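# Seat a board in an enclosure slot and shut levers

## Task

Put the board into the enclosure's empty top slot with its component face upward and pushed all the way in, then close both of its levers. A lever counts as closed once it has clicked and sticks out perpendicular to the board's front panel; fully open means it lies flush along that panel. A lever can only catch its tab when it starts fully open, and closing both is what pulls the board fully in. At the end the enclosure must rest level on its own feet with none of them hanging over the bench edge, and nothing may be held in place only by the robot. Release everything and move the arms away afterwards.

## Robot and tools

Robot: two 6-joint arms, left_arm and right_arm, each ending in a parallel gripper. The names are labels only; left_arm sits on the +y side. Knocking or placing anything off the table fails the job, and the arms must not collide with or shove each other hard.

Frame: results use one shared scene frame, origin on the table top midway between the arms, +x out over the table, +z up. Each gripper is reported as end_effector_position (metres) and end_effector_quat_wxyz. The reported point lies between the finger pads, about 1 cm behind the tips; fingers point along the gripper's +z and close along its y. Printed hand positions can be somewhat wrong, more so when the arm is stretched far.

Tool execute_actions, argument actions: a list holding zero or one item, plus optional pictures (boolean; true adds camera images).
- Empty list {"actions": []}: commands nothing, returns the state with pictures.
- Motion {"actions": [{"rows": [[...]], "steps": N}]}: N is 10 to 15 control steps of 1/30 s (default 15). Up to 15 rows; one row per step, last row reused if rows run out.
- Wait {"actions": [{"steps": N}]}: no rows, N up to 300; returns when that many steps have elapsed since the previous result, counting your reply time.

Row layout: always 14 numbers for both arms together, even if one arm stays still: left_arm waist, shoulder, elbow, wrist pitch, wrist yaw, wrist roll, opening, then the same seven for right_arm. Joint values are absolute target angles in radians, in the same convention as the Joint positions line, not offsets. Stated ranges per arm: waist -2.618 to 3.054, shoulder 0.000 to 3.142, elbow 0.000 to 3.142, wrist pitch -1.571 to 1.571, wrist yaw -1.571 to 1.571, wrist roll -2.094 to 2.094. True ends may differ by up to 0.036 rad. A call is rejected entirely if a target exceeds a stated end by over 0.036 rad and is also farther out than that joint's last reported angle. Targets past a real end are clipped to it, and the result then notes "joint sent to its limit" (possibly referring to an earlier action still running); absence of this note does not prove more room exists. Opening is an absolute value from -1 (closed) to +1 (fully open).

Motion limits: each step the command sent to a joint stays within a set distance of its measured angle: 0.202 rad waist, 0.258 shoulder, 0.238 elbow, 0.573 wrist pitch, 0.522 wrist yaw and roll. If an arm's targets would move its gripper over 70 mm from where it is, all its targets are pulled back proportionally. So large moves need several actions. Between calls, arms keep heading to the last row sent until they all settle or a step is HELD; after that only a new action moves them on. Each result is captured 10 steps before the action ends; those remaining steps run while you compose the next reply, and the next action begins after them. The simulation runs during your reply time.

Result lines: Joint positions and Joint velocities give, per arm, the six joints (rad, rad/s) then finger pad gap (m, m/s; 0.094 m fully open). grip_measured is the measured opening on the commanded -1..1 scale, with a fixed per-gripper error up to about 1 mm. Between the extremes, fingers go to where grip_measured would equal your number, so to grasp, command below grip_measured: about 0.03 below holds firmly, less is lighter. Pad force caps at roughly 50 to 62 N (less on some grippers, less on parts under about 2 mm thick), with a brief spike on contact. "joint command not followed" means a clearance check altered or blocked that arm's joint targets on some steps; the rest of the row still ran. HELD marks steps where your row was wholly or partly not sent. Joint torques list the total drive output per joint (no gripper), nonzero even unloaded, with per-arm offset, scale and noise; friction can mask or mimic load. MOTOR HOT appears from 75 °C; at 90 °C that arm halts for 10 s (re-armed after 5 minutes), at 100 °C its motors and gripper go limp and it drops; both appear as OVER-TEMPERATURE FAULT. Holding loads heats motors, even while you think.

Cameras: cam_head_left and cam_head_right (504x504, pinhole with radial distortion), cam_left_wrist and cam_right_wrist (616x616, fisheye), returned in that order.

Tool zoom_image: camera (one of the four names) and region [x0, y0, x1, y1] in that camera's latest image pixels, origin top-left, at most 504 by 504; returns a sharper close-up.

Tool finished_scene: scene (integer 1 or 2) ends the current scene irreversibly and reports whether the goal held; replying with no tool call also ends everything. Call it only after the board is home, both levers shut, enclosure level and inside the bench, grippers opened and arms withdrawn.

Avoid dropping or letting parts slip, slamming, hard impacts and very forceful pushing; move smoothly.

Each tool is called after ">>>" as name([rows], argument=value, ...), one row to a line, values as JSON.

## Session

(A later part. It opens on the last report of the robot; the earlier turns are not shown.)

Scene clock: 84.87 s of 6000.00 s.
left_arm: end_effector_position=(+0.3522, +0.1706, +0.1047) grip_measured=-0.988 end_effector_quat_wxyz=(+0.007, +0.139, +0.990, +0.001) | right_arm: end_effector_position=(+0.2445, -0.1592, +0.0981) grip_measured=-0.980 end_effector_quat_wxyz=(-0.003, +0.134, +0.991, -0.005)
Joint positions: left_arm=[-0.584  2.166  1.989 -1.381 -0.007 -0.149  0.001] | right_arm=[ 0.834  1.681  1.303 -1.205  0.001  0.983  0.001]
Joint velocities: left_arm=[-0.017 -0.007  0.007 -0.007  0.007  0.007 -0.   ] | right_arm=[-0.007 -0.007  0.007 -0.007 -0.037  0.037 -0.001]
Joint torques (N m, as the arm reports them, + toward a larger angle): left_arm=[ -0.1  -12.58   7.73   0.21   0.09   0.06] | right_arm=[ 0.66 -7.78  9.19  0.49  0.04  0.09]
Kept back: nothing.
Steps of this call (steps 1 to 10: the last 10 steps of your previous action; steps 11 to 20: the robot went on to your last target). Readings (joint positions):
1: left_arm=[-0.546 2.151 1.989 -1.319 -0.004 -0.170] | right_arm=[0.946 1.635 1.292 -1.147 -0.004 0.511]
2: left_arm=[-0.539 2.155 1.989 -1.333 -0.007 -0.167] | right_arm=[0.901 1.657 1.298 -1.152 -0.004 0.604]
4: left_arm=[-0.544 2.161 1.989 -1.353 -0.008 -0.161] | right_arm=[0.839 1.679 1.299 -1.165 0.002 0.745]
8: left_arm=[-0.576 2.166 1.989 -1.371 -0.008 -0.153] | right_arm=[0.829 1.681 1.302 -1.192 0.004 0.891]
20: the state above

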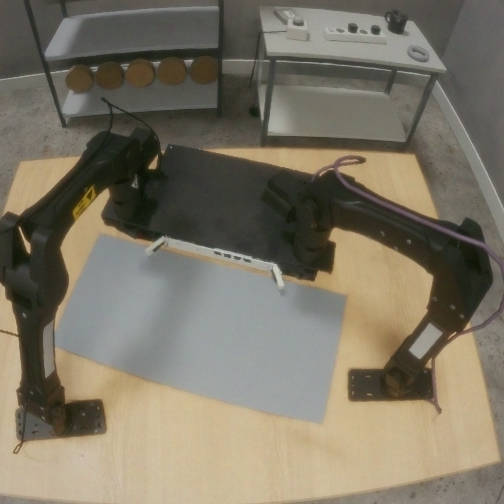

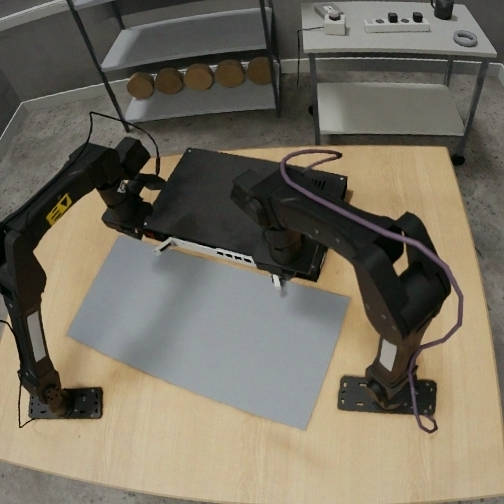

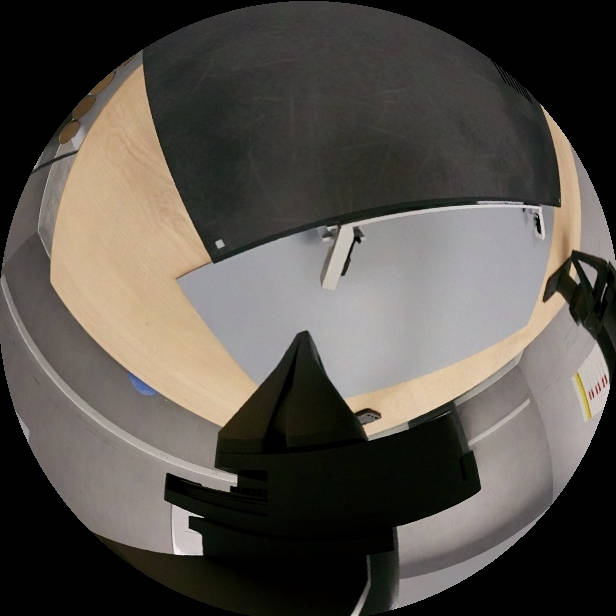

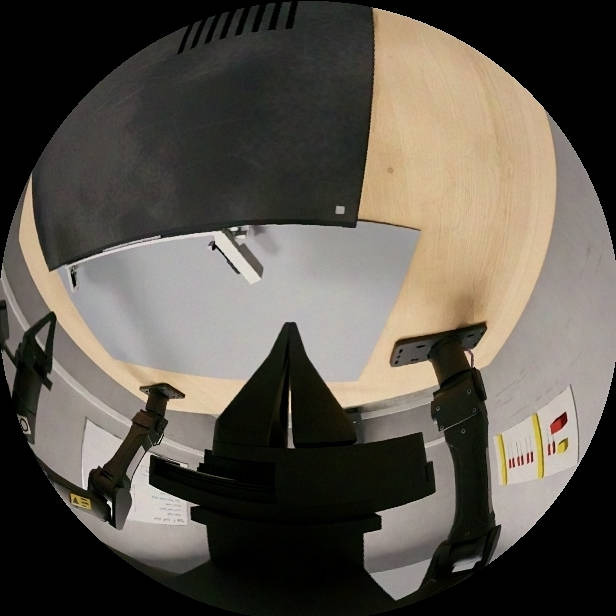

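>>> execute_actions([
  {"rows":[[-0.555,2.168,1.97,-1.36,0,-0.14,-1,0.84,1.68,1.29,-1.18,0,1.0,-1],[-0.555,2.17,1.95,-1.33,0,-0.14,-1,0.84,1.685,1.275,-1.155,0,1.0,-1],[-0.555,2.172,1.93,-1.31,0,-0.14,-1,0.84,1.69,1.255,-1.13,0,1.0,-1],[-0.555,2.174,1.91,-1.29,0,-0.14,-1,0.84,1.695,1.24,-1.11,0,1.0,-1],[-0.555,2.176,1.89,-1.27,0,-0.14,-1,0.84,1.70,1.22,-1.085,0,1.0,-1],[-0.555,2.178,1.87,-1.25,0,-0.14,-1,0.84,1.705,1.205,-1.065,0,1.0,-1],[-0.555,2.18,1.85,-1.23,0,-0.14,-1,0.84,1.71,1.185,-1.04,0,1.0,-1],[-0.555,2.182,1.83,-1.21,0,-0.14,-1,0.84,1.713,1.17,-1.02,0,1.0,-1],[-0.555,2.184,1.81,-1.19,0,-0.14,-1,0.84,1.716,1.15,-1.0,0,1.0,-1],[-0.555,2.185,1.79,-1.17,0,-0.14,-1,0.84,1.718,1.135,-0.98,0,1.0,-1],[-0.555,2.185,1.776,-1.15,0,-0.14,-1,0.84,1.72,1.125,-0.965,0,1.0,-1]],"steps":15},
])

>>> execute_actions([
  {"steps":22},
], pictures=true)

Scene clock: 85.63 s of 6000.00 s.
left_arm: end_effector_position=(+0.3548, +0.1758, +0.0933) grip_measured=-0.988 end_effector_quat_wxyz=(+0.007, +0.132, +0.991, +0.001) | right_arm: end_effector_position=(+0.2459, -0.1579, +0.0885) grip_measured=-0.980 end_effector_quat_wxyz=(+0.001, +0.137, +0.991, +0.000)
Joint positions: left_arm=[-0.57   2.166  1.944 -1.337 -0.006 -0.148  0.001] | right_arm=[ 0.834  1.682  1.266 -1.154  0.001  0.99   0.001]
Joint velocities: left_arm=[ 0.1    0.002 -0.593  0.462 -0.051  0.051 -0.001] | right_arm=[ 0.012  0.002 -0.501  0.549  0.066 -0.007  0.001]
Joint torques (N m, as the arm reports them, + toward a larger angle): left_arm=[  0.48 -11.92   4.47   0.33   0.1    0.06] | right_arm=[ 0.61 -5.2   5.66  0.61  0.04  0.08]
Steps of this call (steps 1 to 18: the robot went on to your last target; steps 19 to 23: the first 5 steps of this action). Readings (joint positions):
19: left_arm=[-0.583 2.166 1.989 -1.381 -0.007 -0.149] | right_arm=[0.834 1.681 1.303 -1.204 0.001 0.989]
20: left_arm=[-0.581 2.166 1.985 -1.376 -0.006 -0.148] | right_arm=[0.834 1.681 1.301 -1.197 0.001 0.989]
22: left_arm=[-0.574 2.166 1.963 -1.352 -0.006 -0.148] | right_arm=[0.834 1.681 1.282 -1.170 0.001 0.990]
23: the state above

Scene clock: 86.37 s of 6000.00 s.
left_arm: end_effector_position=(+0.3541, +0.1797, +0.0416) grip_measured=-0.988 end_effector_quat_wxyz=(-0.002, +0.129, +0.992, +0.004) | right_arm: end_effector_position=(+0.2442, -0.1592, +0.0429) grip_measured=-0.980 end_effector_quat_wxyz=(-0.001, +0.137, +0.991, -0.000)
Joint positions: left_arm=[-0.562  2.194  1.784 -1.167 -0.006 -0.148  0.001] | right_arm=[ 0.834  1.722  1.125 -0.975 -0.     0.99   0.001]
Joint velocities: left_arm=[ 0.007 -0.007 -0.002  0.037 -0.007  0.022 -0.001] | right_arm=[-0.012 -0.002 -0.012 -0.051 -0.007  0.007  0.001]
Joint torques (N m, as the arm reports them, + toward a larger angle): left_arm=[  0.45 -13.72   5.24   0.41   0.09   0.06] | right_arm=[ 0.63 -7.22  6.57  0.72  0.02  0.07]
Kept back: nothing.
Steps of this call (steps 1 to 10: the last 10 steps of your previous action; steps 11 to 22: the robot went on to your last target). Readings (joint positions):
1: left_arm=[-0.567 2.166 1.923 -1.322 -0.006 -0.148] | right_arm=[0.834 1.683 1.249 -1.138 0.001 0.990]
2: left_arm=[-0.564 2.167 1.901 -1.308 -0.006 -0.148] | right_arm=[0.834 1.688 1.230 -1.121 0.001 0.990]
4: left_arm=[-0.562 2.170 1.859 -1.277 -0.006 -0.148] | right_arm=[0.834 1.699 1.192 -1.085 0.001 0.990]
8: left_arm=[-0.562 2.185 1.794 -1.217 -0.006 -0.148] | right_arm=[0.834 1.719 1.132 -1.025 0.000 0.990]
22: the state above

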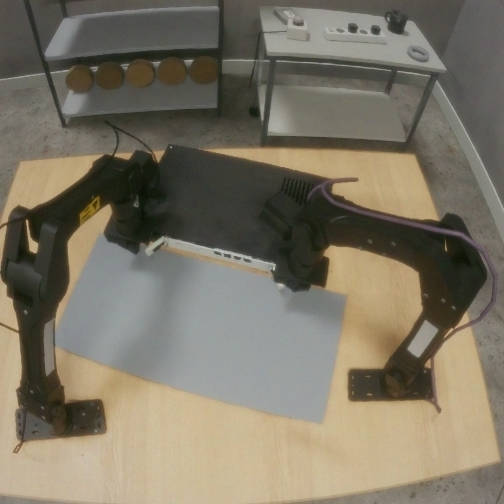

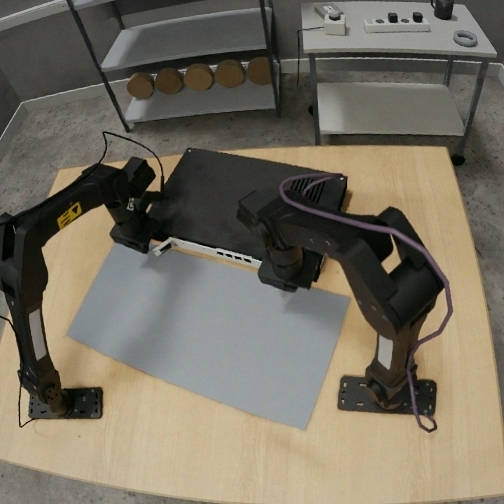

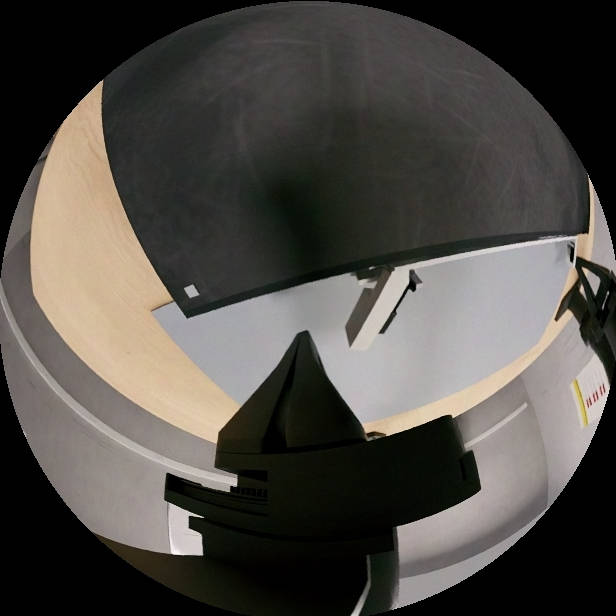

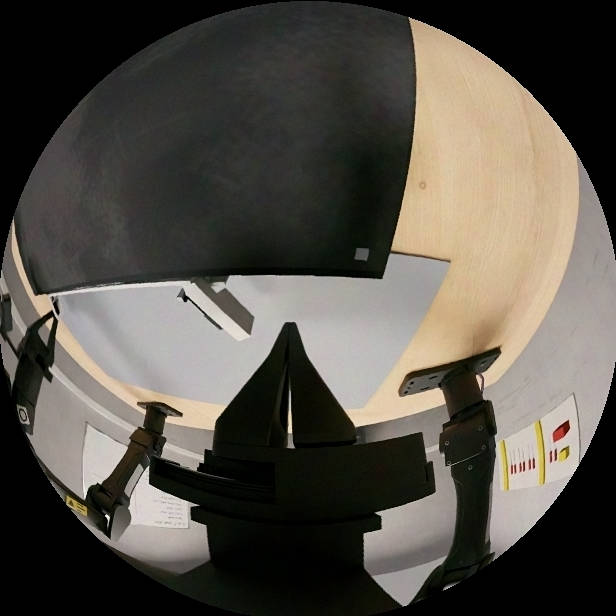

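>>> execute_actions([
  {"rows":[[-0.575,2.185,1.776,-1.15,0,-0.14,-1,0.84,1.73,1.16,-0.968,0,1.0,-1],[-0.585,2.185,1.776,-1.15,0,-0.15,-1,0.845,1.74,1.173,-0.97,0,1.0,-1],[-0.595,2.185,1.776,-1.15,0,-0.16,-1,0.85,1.75,1.186,-0.97,0,1.01,-1],[-0.605,2.185,1.776,-1.15,0,-0.17,-1,0.856,1.76,1.199,-0.97,0,1.01,-1],[-0.615,2.185,1.776,-1.15,0.01,-0.18,-1,0.862,1.77,1.212,-0.965,0,1.02,-1],[-0.625,2.185,1.776,-1.15,0.02,-0.19,-1,0.868,1.78,1.225,-0.96,-0.01,1.02,-1],[-0.635,2.185,1.776,-1.15,0.035,-0.2,-1,0.875,1.79,1.238,-0.95,-0.02,1.03,-1],[-0.645,2.185,1.776,-1.15,0.05,-0.21,-1,0.882,1.8,1.251,-0.94,-0.03,1.04,-1],[-0.655,2.185,1.776,-1.15,0.065,-0.22,-1,0.889,1.81,1.264,-0.93,-0.04,1.04,-1],[-0.665,2.185,1.776,-1.15,0.08,-0.23,-1,0.896,1.82,1.277,-0.92,-0.05,1.05,-1],[-0.672,2.185,1.776,-1.15,0.095,-0.24,-1,0.903,1.83,1.29,-0.91,-0.06,1.06,-1],[-0.679,2.185,1.776,-1.15,0.11,-0.25,-1,0.91,1.84,1.303,-0.9,-0.07,1.06,-1],[-0.686,2.185,1.776,-1.15,0.125,-0.25,-1,0.917,1.85,1.316,-0.89,-0.08,1.07,-1],[-0.69,2.185,1.776,-1.15,0.14,-0.25,-1,0.922,1.858,1.326,-0.885,-0.08,1.08,-1],[-0.69,2.185,1.776,-1.15,0.15,-0.25,-1,0.926,1.865,1.335,-0.88,-0.08,1.08,-1]],"steps":15},
])

>>> execute_actions([
  {"steps":22},
], pictures=true)

Scene clock: 87.60 s of 6000.00 s.
left_arm: end_effector_position=(+0.3524, +0.1746, +0.0416) grip_measured=-0.988 end_effector_quat_wxyz=(-0.001, +0.132, +0.991, +0.004) | right_arm: end_effector_position=(+0.2507, -0.1503, +0.0458) grip_measured=-0.980 end_effector_quat_wxyz=(+0.004, +0.136, +0.991, +0.005)
Joint positions: left_arm=[-0.575  2.194  1.784 -1.165 -0.006 -0.155  0.001] | right_arm=[ 0.842  1.744  1.163 -0.976 -0.     0.996  0.001]
Joint velocities: left_arm=[-0.183  0.007 -0.007 -0.037 -0.037 -0.212 -0.   ] | right_arm=[ 0.125  0.252  0.403 -0.081 -0.007  0.139 -0.001]
Joint torques (N m, as the arm reports them, + toward a larger angle): left_arm=[ -1.78 -13.71   5.18   0.44   0.19  -0.08] | right_arm=[ 1.31 -6.43  8.7   0.78  0.02  0.07]
Steps of this call (steps 1 to 30: the robot went on to your last target; steps 31 to 32: nothing new was sent; steps 33 to 37: the first 5 steps of this action). Readings (joint positions):
33: left_arm=[-0.562 2.194 1.784 -1.165 -0.006 -0.148] | right_arm=[0.834 1.722 1.126 -0.973 -0.000 0.990]
34: left_arm=[-0.563 2.194 1.784 -1.165 -0.006 -0.148] | right_arm=[0.834 1.724 1.129 -0.974 -0.000 0.990]
36: left_arm=[-0.569 2.194 1.784 -1.165 -0.006 -0.151] | right_arm=[0.838 1.735 1.149 -0.976 -0.000 0.993]
37: the state above

Scene clock: 88.33 s of 6000.00 s.
left_arm: end_effector_position=(+0.3423, +0.1539, +0.0416) grip_measured=-0.989 end_effector_quat_wxyz=(-0.001, +0.117, +0.993, +0.005) | right_arm: end_effector_position=(+0.2545, -0.1291, +0.0453) grip_measured=-0.981 end_effector_quat_wxyz=(-0.003, +0.144, +0.989, -0.019)
Joint positions: left_arm=[-0.631  2.194  1.784 -1.166 -0.009 -0.241  0.001] | right_arm=[ 0.893  1.849  1.291 -1.046  0.018  1.064  0.001]
Joint velocities: left_arm=[-0.017  0.007  0.017 -0.066 -0.051 -0.022  0.   ] | right_arm=[-0.002  0.007 -0.012 -0.095  0.007 -0.022 -0.   ]
Joint torques (N m, as the arm reports them, + toward a larger angle): left_arm=[ -3.72 -13.71   5.17   0.44   1.78  -0.1 ] | right_arm=[ 3.18 -6.76 10.44  2.24 -0.91  0.09]
Kept back: nothing.
Steps of this call (steps 1 to 10: the last 10 steps of your previous action; steps 11 to 22: the robot went on to your last target). Readings (joint positions):
1: left_arm=[-0.583 2.194 1.784 -1.165 -0.005 -0.160] | right_arm=[0.847 1.754 1.177 -0.975 -0.001 0.999]
2: left_arm=[-0.594 2.194 1.784 -1.165 -0.002 -0.166] | right_arm=[0.854 1.764 1.190 -0.972 -0.003 1.003]
4: left_arm=[-0.617 2.194 1.784 -1.165 0.007 -0.180] | right_arm=[0.867 1.784 1.215 -0.972 -0.011 1.012]
8: left_arm=[-0.631 2.194 1.784 -1.166 -0.011 -0.212] | right_arm=[0.882 1.821 1.255 -1.007 -0.001 1.032]
22: the state above

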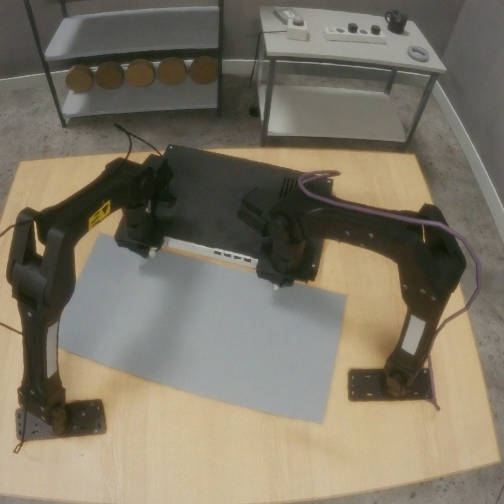

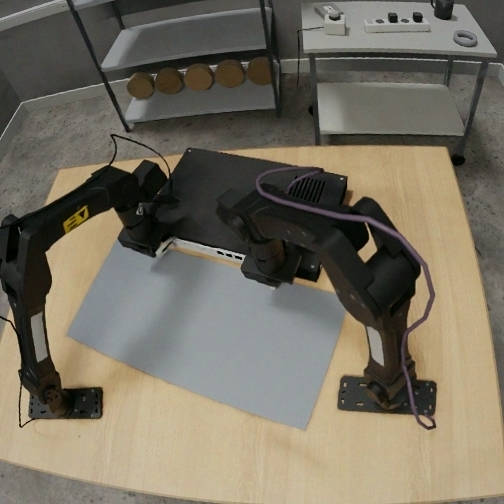

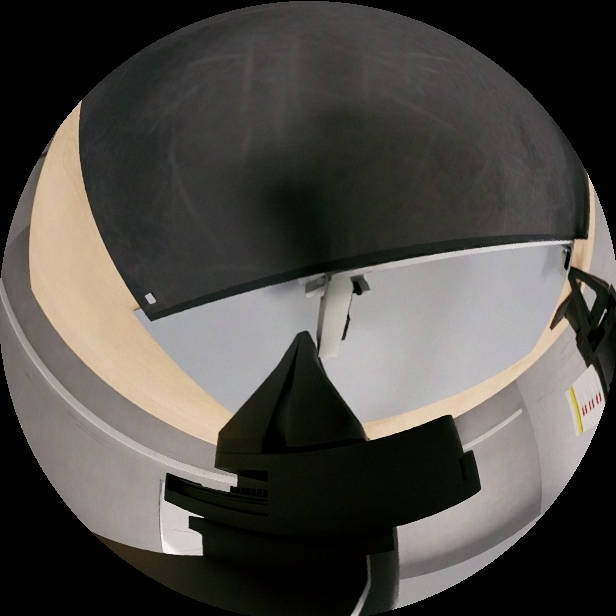

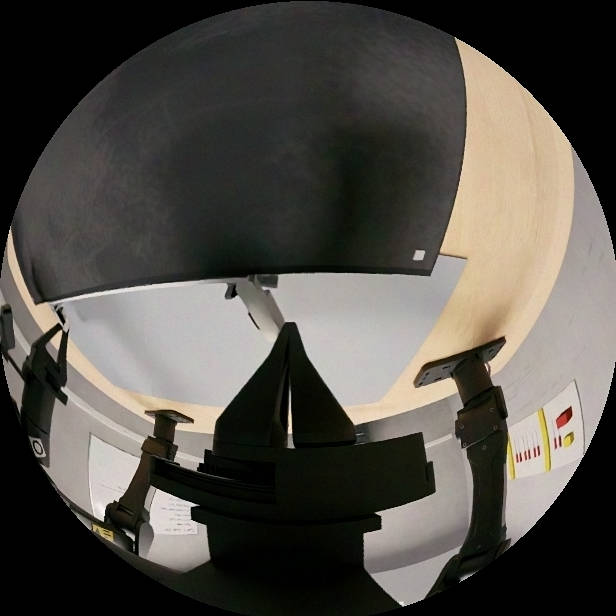

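Increase force.

>>> execute_actions([
  {"rows":[[-0.696,2.185,1.776,-1.15,0.165,-0.25,-1,0.93,1.865,1.336,-0.87,-0.095,1.08,-1],[-0.702,2.185,1.776,-1.15,0.18,-0.25,-1,0.934,1.865,1.337,-0.86,-0.11,1.08,-1],[-0.708,2.185,1.776,-1.15,0.195,-0.25,-1,0.938,1.865,1.338,-0.85,-0.125,1.08,-1],[-0.714,2.185,1.776,-1.15,0.21,-0.25,-1,0.942,1.865,1.339,-0.84,-0.14,1.08,-1],[-0.72,2.185,1.776,-1.15,0.225,-0.25,-1,0.946,1.865,1.34,-0.83,-0.155,1.08,-1],[-0.726,2.185,1.776,-1.15,0.24,-0.25,-1,0.95,1.865,1.341,-0.82,-0.17,1.08,-1],[-0.732,2.185,1.776,-1.15,0.255,-0.25,-1,0.954,1.865,1.342,-0.81,-0.185,1.08,-1],[-0.738,2.185,1.776,-1.15,0.27,-0.25,-1,0.958,1.865,1.343,-0.80,-0.2,1.08,-1],[-0.744,2.185,1.776,-1.15,0.285,-0.25,-1,0.962,1.865,1.344,-0.79,-0.215,1.08,-1],[-0.75,2.185,1.776,-1.15,0.3,-0.25,-1,0.966,1.865,1.345,-0.78,-0.23,1.08,-1],[-0.756,2.185,1.776,-1.15,0.31,-0.25,-1,0.97,1.865,1.346,-0.77,-0.24,1.08,-1],[-0.762,2.185,1.776,-1.15,0.32,-0.25,-1,0.974,1.865,1.347,-0.76,-0.25,1.08,-1]],"steps":15},
])

>>> execute_actions([
  {"steps":18},
], pictures=true)

Scene clock: 89.23 s of 6000.00 s.
left_arm: end_effector_position=(+0.3417, +0.1528, +0.0416) grip_measured=-0.989 end_effector_quat_wxyz=(-0.003, +0.116, +0.993, +0.002) | right_arm: end_effector_position=(+0.2532, -0.1277, +0.0453) grip_measured=-0.981 end_effector_quat_wxyz=(-0.004, +0.143, +0.990, -0.018)
Joint positions: left_arm=[-0.631  2.194  1.784 -1.166 -0.001 -0.242  0.001] | right_arm=[ 0.898  1.849  1.291 -1.046  0.016  1.065  0.001]
Joint velocities: left_arm=[-0.002 -0.022 -0.012 -0.022 -0.037 -0.037  0.   ] | right_arm=[ 0.027 -0.002  0.002 -0.051 -0.037 -0.022 -0.001]
Joint torques (N m, as the arm reports them, + toward a larger angle): left_arm=[ -5.56 -13.71   5.25   0.44   2.49  -0.1 ] | right_arm=[ 4.4  -6.8  10.91  2.69 -1.57  0.16]
Steps of this call (steps 1 to 15: the robot went on to your last target; steps 16 to 22: nothing new was sent; steps 23 to 27: the first 5 steps of this action). Readings (joint positions):
23: left_arm=[-0.631 2.194 1.784 -1.166 -0.008 -0.242] | right_arm=[0.894 1.849 1.291 -1.046 0.018 1.065]
24: left_arm=[-0.631 2.194 1.784 -1.166 -0.006 -0.242] | right_arm=[0.894 1.849 1.291 -1.046 0.018 1.065]
26: left_arm=[-0.631 2.194 1.784 -1.166 -0.003 -0.242] | right_arm=[0.897 1.849 1.291 -1.046 0.017 1.065]
27: the state above

Scene clock: 89.83 s of 6000.00 s.
left_arm: end_effector_position=(+0.3351, +0.1399, +0.0417) grip_measured=-0.989 end_effector_quat_wxyz=(-0.008, +0.124, +0.992, -0.012) | right_arm: end_effector_position=(+0.2495, -0.0292, +0.0608) grip_measured=-0.981 end_effector_quat_wxyz=(-0.023, +0.097, +0.982, +0.158)
Joint positions: left_arm=[-0.652  2.194  1.784 -1.166  0.028 -0.247  0.001] | right_arm=[ 0.978  1.863  1.328 -0.799 -0.219  1.08   0.001]
Joint velocities: left_arm=[ 0.002 -0.012 -0.017  0.007 -0.051 -0.007  0.001] | right_arm=[ 0.002 -0.002  0.012  0.256 -0.168 -0.007 -0.   ]
Joint torques (N m, as the arm reports them, + toward a larger angle): left_arm=[ -6.43 -13.67   5.22   0.43   3.11  -0.04] | right_arm=[-0.24 -8.62  8.74  1.04 -0.17 -0.03]
Kept back: nothing.
Steps of this call (steps 1 to 10: the last 10 steps of your previous action; steps 11 to 18: the robot went on to your last target). Readings (joint positions):
1: left_arm=[-0.631 2.194 1.784 -1.167 0.002 -0.243] | right_arm=[0.900 1.849 1.291 -1.045 0.011 1.066]
2: left_arm=[-0.633 2.194 1.784 -1.167 0.015 -0.243] | right_arm=[0.903 1.849 1.291 -1.037 -0.001 1.067]
4: left_arm=[-0.650 2.194 1.784 -1.166 0.033 -0.244] | right_arm=[0.915 1.852 1.293 -1.020 -0.023 1.070]
8: left_arm=[-0.652 2.194 1.784 -1.166 0.028 -0.246] | right_arm=[0.920 1.855 1.293 -1.026 -0.039 1.078]
18: the state above

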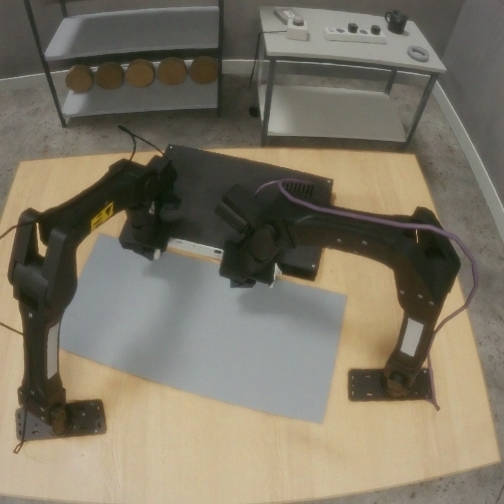

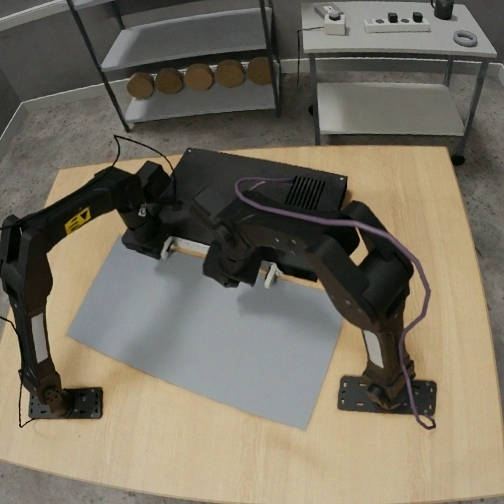

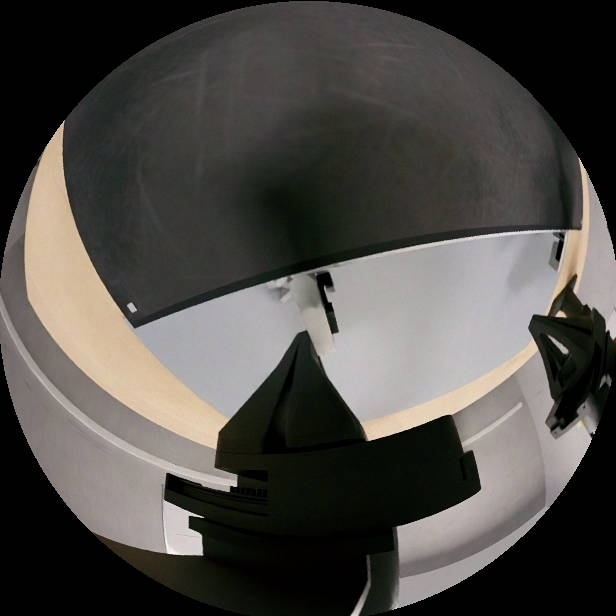

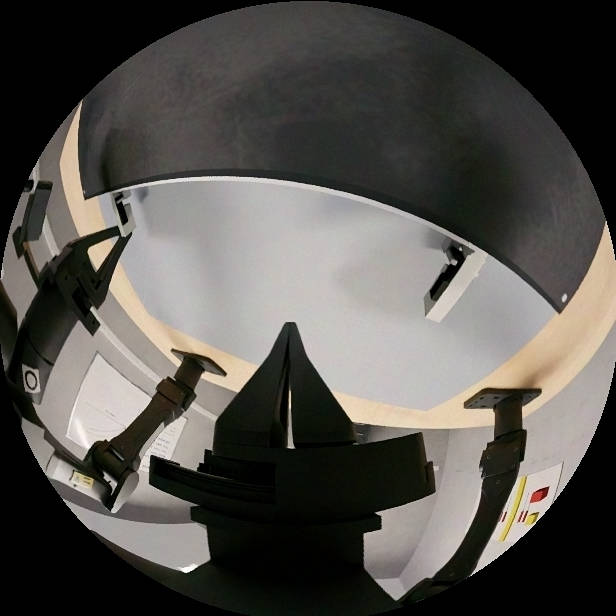

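Both look shut. Retreat.

>>> execute_actions([
  {"rows":[[-0.72,2.185,1.776,-1.15,0.22,-0.25,-1,0.975,1.83,1.347,-0.77,-0.25,1.08,-1],[-0.68,2.185,1.776,-1.15,0.12,-0.25,-1,0.975,1.8,1.347,-0.78,-0.25,1.08,-1],[-0.65,2.185,1.776,-1.15,0.03,-0.25,-1,0.975,1.76,1.347,-0.79,-0.25,1.08,-1],[-0.62,2.185,1.776,-1.15,0,-0.25,-1,0.975,1.72,1.347,-0.8,-0.25,1.08,-1],[-0.59,2.185,1.776,-1.15,0,-0.25,-1,0.975,1.68,1.34,-0.82,-0.25,1.08,-1],[-0.56,2.185,1.776,-1.15,0,-0.25,-1,0.975,1.64,1.33,-0.84,-0.22,1.08,-1],[-0.54,2.15,1.776,-1.16,0,-0.25,-1,0.975,1.6,1.31,-0.86,-0.19,1.08,-1],[-0.53,2.11,1.77,-1.17,0,-0.25,-1,0.97,1.55,1.28,-0.88,-0.16,1.08,-1],[-0.52,2.06,1.75,-1.18,0,-0.25,-1,0.96,1.5,1.25,-0.9,-0.13,1.08,-1],[-0.51,2.0,1.72,-1.18,0,-0.25,-1,0.95,1.45,1.22,-0.92,-0.1,1.08,-1],[-0.5,1.93,1.68,-1.18,0,-0.25,-1,0.94,1.4,1.19,-0.94,-0.07,1.08,-1],[-0.5,1.86,1.63,-1.18,0,-0.25,-1,0.93,1.35,1.16,-0.96,-0.04,1.08,-1],[-0.5,1.79,1.58,-1.18,0,-0.25,-1,0.92,1.3,1.13,-0.98,0,1.08,-1],[-0.5,1.72,1.53,-1.18,0,-0.25,-1,0.91,1.25,1.1,-1.0,0,1.08,-1],[-0.5,1.65,1.48,-1.18,0,-0.25,-1,0.9,1.2,1.07,-1.0,0,1.08,-1]],"steps":15},
])

>>> execute_actions([
  {"rows":[[-0.45,1.55,1.4,-1.15,0,-0.25,-1,0.85,1.12,1.0,-1.0,0,1.0,-1],[-0.4,1.45,1.32,-1.12,0,-0.25,-1,0.8,1.05,0.95,-1.0,0,0.9,-1],[-0.35,1.35,1.24,-1.09,0,-0.25,-1,0.75,1.0,0.9,-1.0,0,0.8,-1],[-0.3,1.25,1.16,-1.06,0,-0.25,-1,0.7,0.95,0.87,-1.0,0,0.7,-1],[-0.25,1.15,1.08,-1.03,0,-0.25,-1,0.65,0.9,0.85,-1.0,0,0.6,-1],[-0.2,1.05,1.0,-1.0,0,-0.25,-1,0.6,0.9,0.85,-1.0,0,0.5,-1]],"steps":15},
])

>>> execute_actions([
  {"steps":20},
], pictures=true)

>>> zoom_image(camera="cam_head_left", region=[110, 140, 350, 310])

Scene clock: 91.13 s of 6000.00 s.
left_arm: end_effector_position=(+0.3384, +0.1457, +0.0417) grip_measured=-0.989 end_effector_quat_wxyz=(-0.005, +0.119, +0.993, -0.006) | right_arm: end_effector_position=(+0.2496, -0.0220, +0.0853) grip_measured=-0.981 end_effector_quat_wxyz=(-0.013, +0.090, +0.977, +0.195)
Joint positions: left_arm=[-0.642  2.194  1.784 -1.165  0.015 -0.247  0.001] | right_arm=[ 0.978  1.803  1.328 -0.786 -0.246  1.08   0.001]
Joint velocities: left_arm=[ 0.115 -0.007 -0.012  0.037  0.051 -0.007  0.001] | right_arm=[ 0.007 -0.94   0.002 -0.256 -0.051  0.007  0.   ]
Joint torques (N m, as the arm reports them, + toward a larger angle): left_arm=[  2.77 -13.75   5.14   0.42  -0.12  -0.06] | right_arm=[ -0.2  -14.24   8.56   1.14  -0.16  -0.03]
Steps of this call (steps 1 to 30: the robot went on to your last target; steps 31 to 34: nothing new was sent; steps 35 to 39: the first 5 steps of this action). Readings (joint positions):
35: left_arm=[-0.651 2.194 1.784 -1.166 0.025 -0.247] | right_arm=[0.978 1.863 1.328 -0.768 -0.246 1.080]
36: left_arm=[-0.650 2.194 1.784 -1.166 0.020 -0.247] | right_arm=[0.978 1.859 1.328 -0.768 -0.246 1.080]
38: left_arm=[-0.646 2.194 1.784 -1.165 0.015 -0.247] | right_arm=[0.978 1.831 1.328 -0.779 -0.246 1.080]
39: the state above

Scene clock: 91.63 s of 6000.00 s.
left_arm: end_effector_position=(+0.2663, +0.2800, +0.1707) grip_measured=-0.989 end_effector_quat_wxyz=(+0.167, -0.018, +0.985, -0.043) | right_arm: end_effector_position=(+0.2213, -0.2023, +0.1627) grip_measured=-0.981 end_effector_quat_wxyz=(+0.175, +0.126, +0.958, +0.189)
Joint positions: left_arm=[-0.364  1.386  1.25  -1.089  0.009 -0.247  0.001] | right_arm=[ 0.738  1.002  0.91  -0.959 -0.037  0.89   0.001]
Joint velocities: left_arm=[ 1.678 -2.791 -2.269  0.652 -0.022  0.022 -0.002] | right_arm=[-1.487 -1.526 -1.17  -0.447  0.286 -1.956 -0.   ]
Joint torques (N m, as the arm reports them, + toward a larger angle): left_arm=[ 0.83 -4.92  4.36  0.49 -0.09 -0.03] | right_arm=[ 0.47 -2.11  8.79  1.68  0.08 -0.15]
Steps of this call (steps 1 to 10: the last 10 steps of your previous action; steps 11 to 15: the first 5 steps of this action). Readings (joint positions):
11: left_arm=[-0.482 1.765 1.523 -1.148 0.002 -0.247] | right_arm=[0.906 1.237 1.104 -0.915 -0.071 1.071]
12: left_arm=[-0.475 1.674 1.464 -1.137 0.004 -0.247] | right_arm=[0.879 1.179 1.055 -0.922 -0.063 1.044]
14: left_arm=[-0.417 1.482 1.325 -1.107 0.009 -0.247] | right_arm=[0.789 1.057 0.953 -0.945 -0.046 0.951]
15: the state above

Scene clock: 92.30 s of 6000.00 s.
left_arm: end_effector_position=(+0.2245, +0.3364, +0.1851) grip_measured=-0.989 end_effector_quat_wxyz=(+0.259, -0.101, +0.960, -0.033) | right_arm: end_effector_position=(+0.2210, -0.2454, +0.1565) grip_measured=-0.981 end_effector_quat_wxyz=(+0.219, +0.014, +0.968, +0.125)
Joint positions: left_arm=[-0.195  1.04   1.013 -1.016 -0.008 -0.247  0.001] | right_arm=[ 0.605  0.909  0.854 -1.006 -0.009  0.517  0.001]
Joint velocities: left_arm=[ 0.002  0.012  0.012 -0.051 -0.051 -0.007 -0.   ] | right_arm=[-0.012 -0.002  0.007  0.007  0.007  0.022 -0.001]
Joint torques (N m, as the arm reports them, + toward a larger angle): left_arm=[-0.33 -1.28  5.4   1.24  0.11 -0.05] | right_arm=[-0.44 -1.52  7.29  1.58  0.1  -0.13]
Kept back: nothing.
Steps of this call (steps 1 to 10: the last 10 steps of your previous action; steps 11 to 20: the robot went on to your last target). Readings (joint positions):
1: left_arm=[-0.302 1.291 1.174 -1.070 0.008 -0.247] | right_arm=[0.686 0.957 0.879 -0.977 -0.030 0.820]
2: left_arm=[-0.245 1.200 1.105 -1.059 0.001 -0.247] | right_arm=[0.643 0.927 0.862 -0.993 -0.021 0.760]
4: left_arm=[-0.196 1.074 1.032 -1.068 -0.010 -0.247] | right_arm=[0.608 0.909 0.854 -1.007 -0.011 0.672]
8: left_arm=[-0.195 1.039 1.020 -1.045 -0.008 -0.247] | right_arm=[0.605 0.909 0.854 -1.006 -0.009 0.578]
20: the state above

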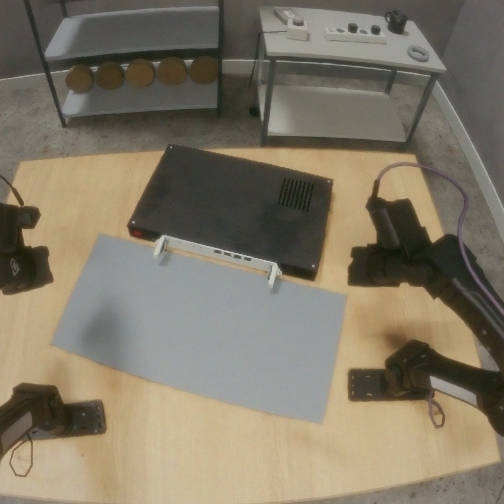

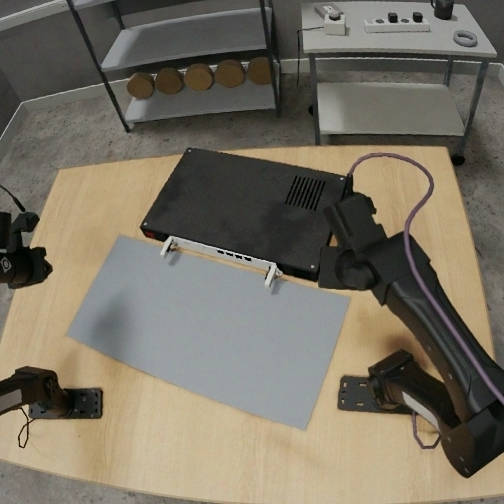

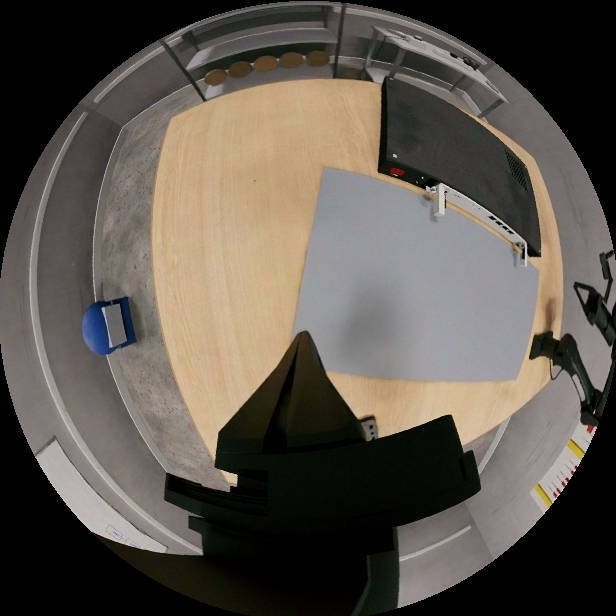

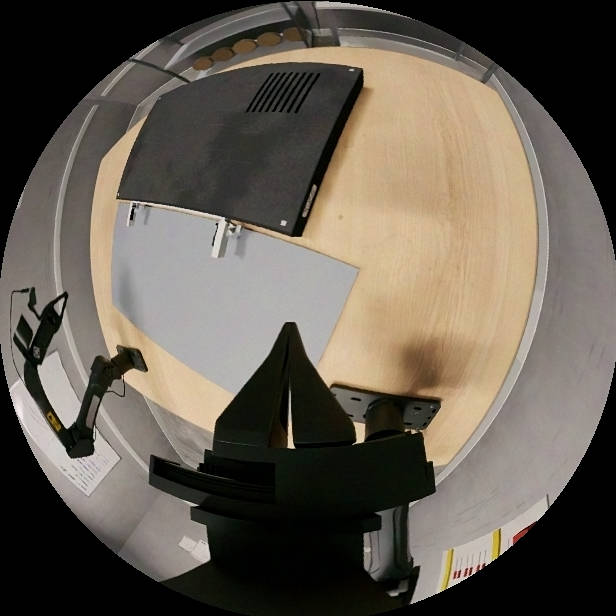

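Region (110, 140, 350, 310) of cam_head_left's 504x504 image, scaled by 2.100, with more detail than that image has; it fills the top 357 rows of this view, and the rest is white.

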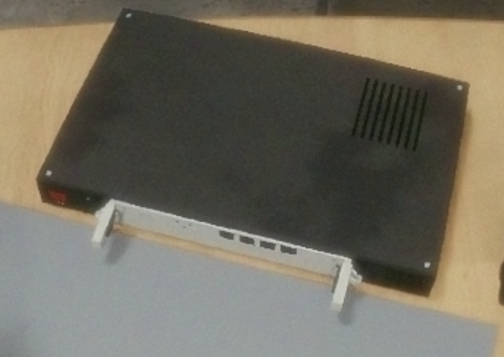

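>>> finished_scene(scene=2)

The scene is finished: the task was done.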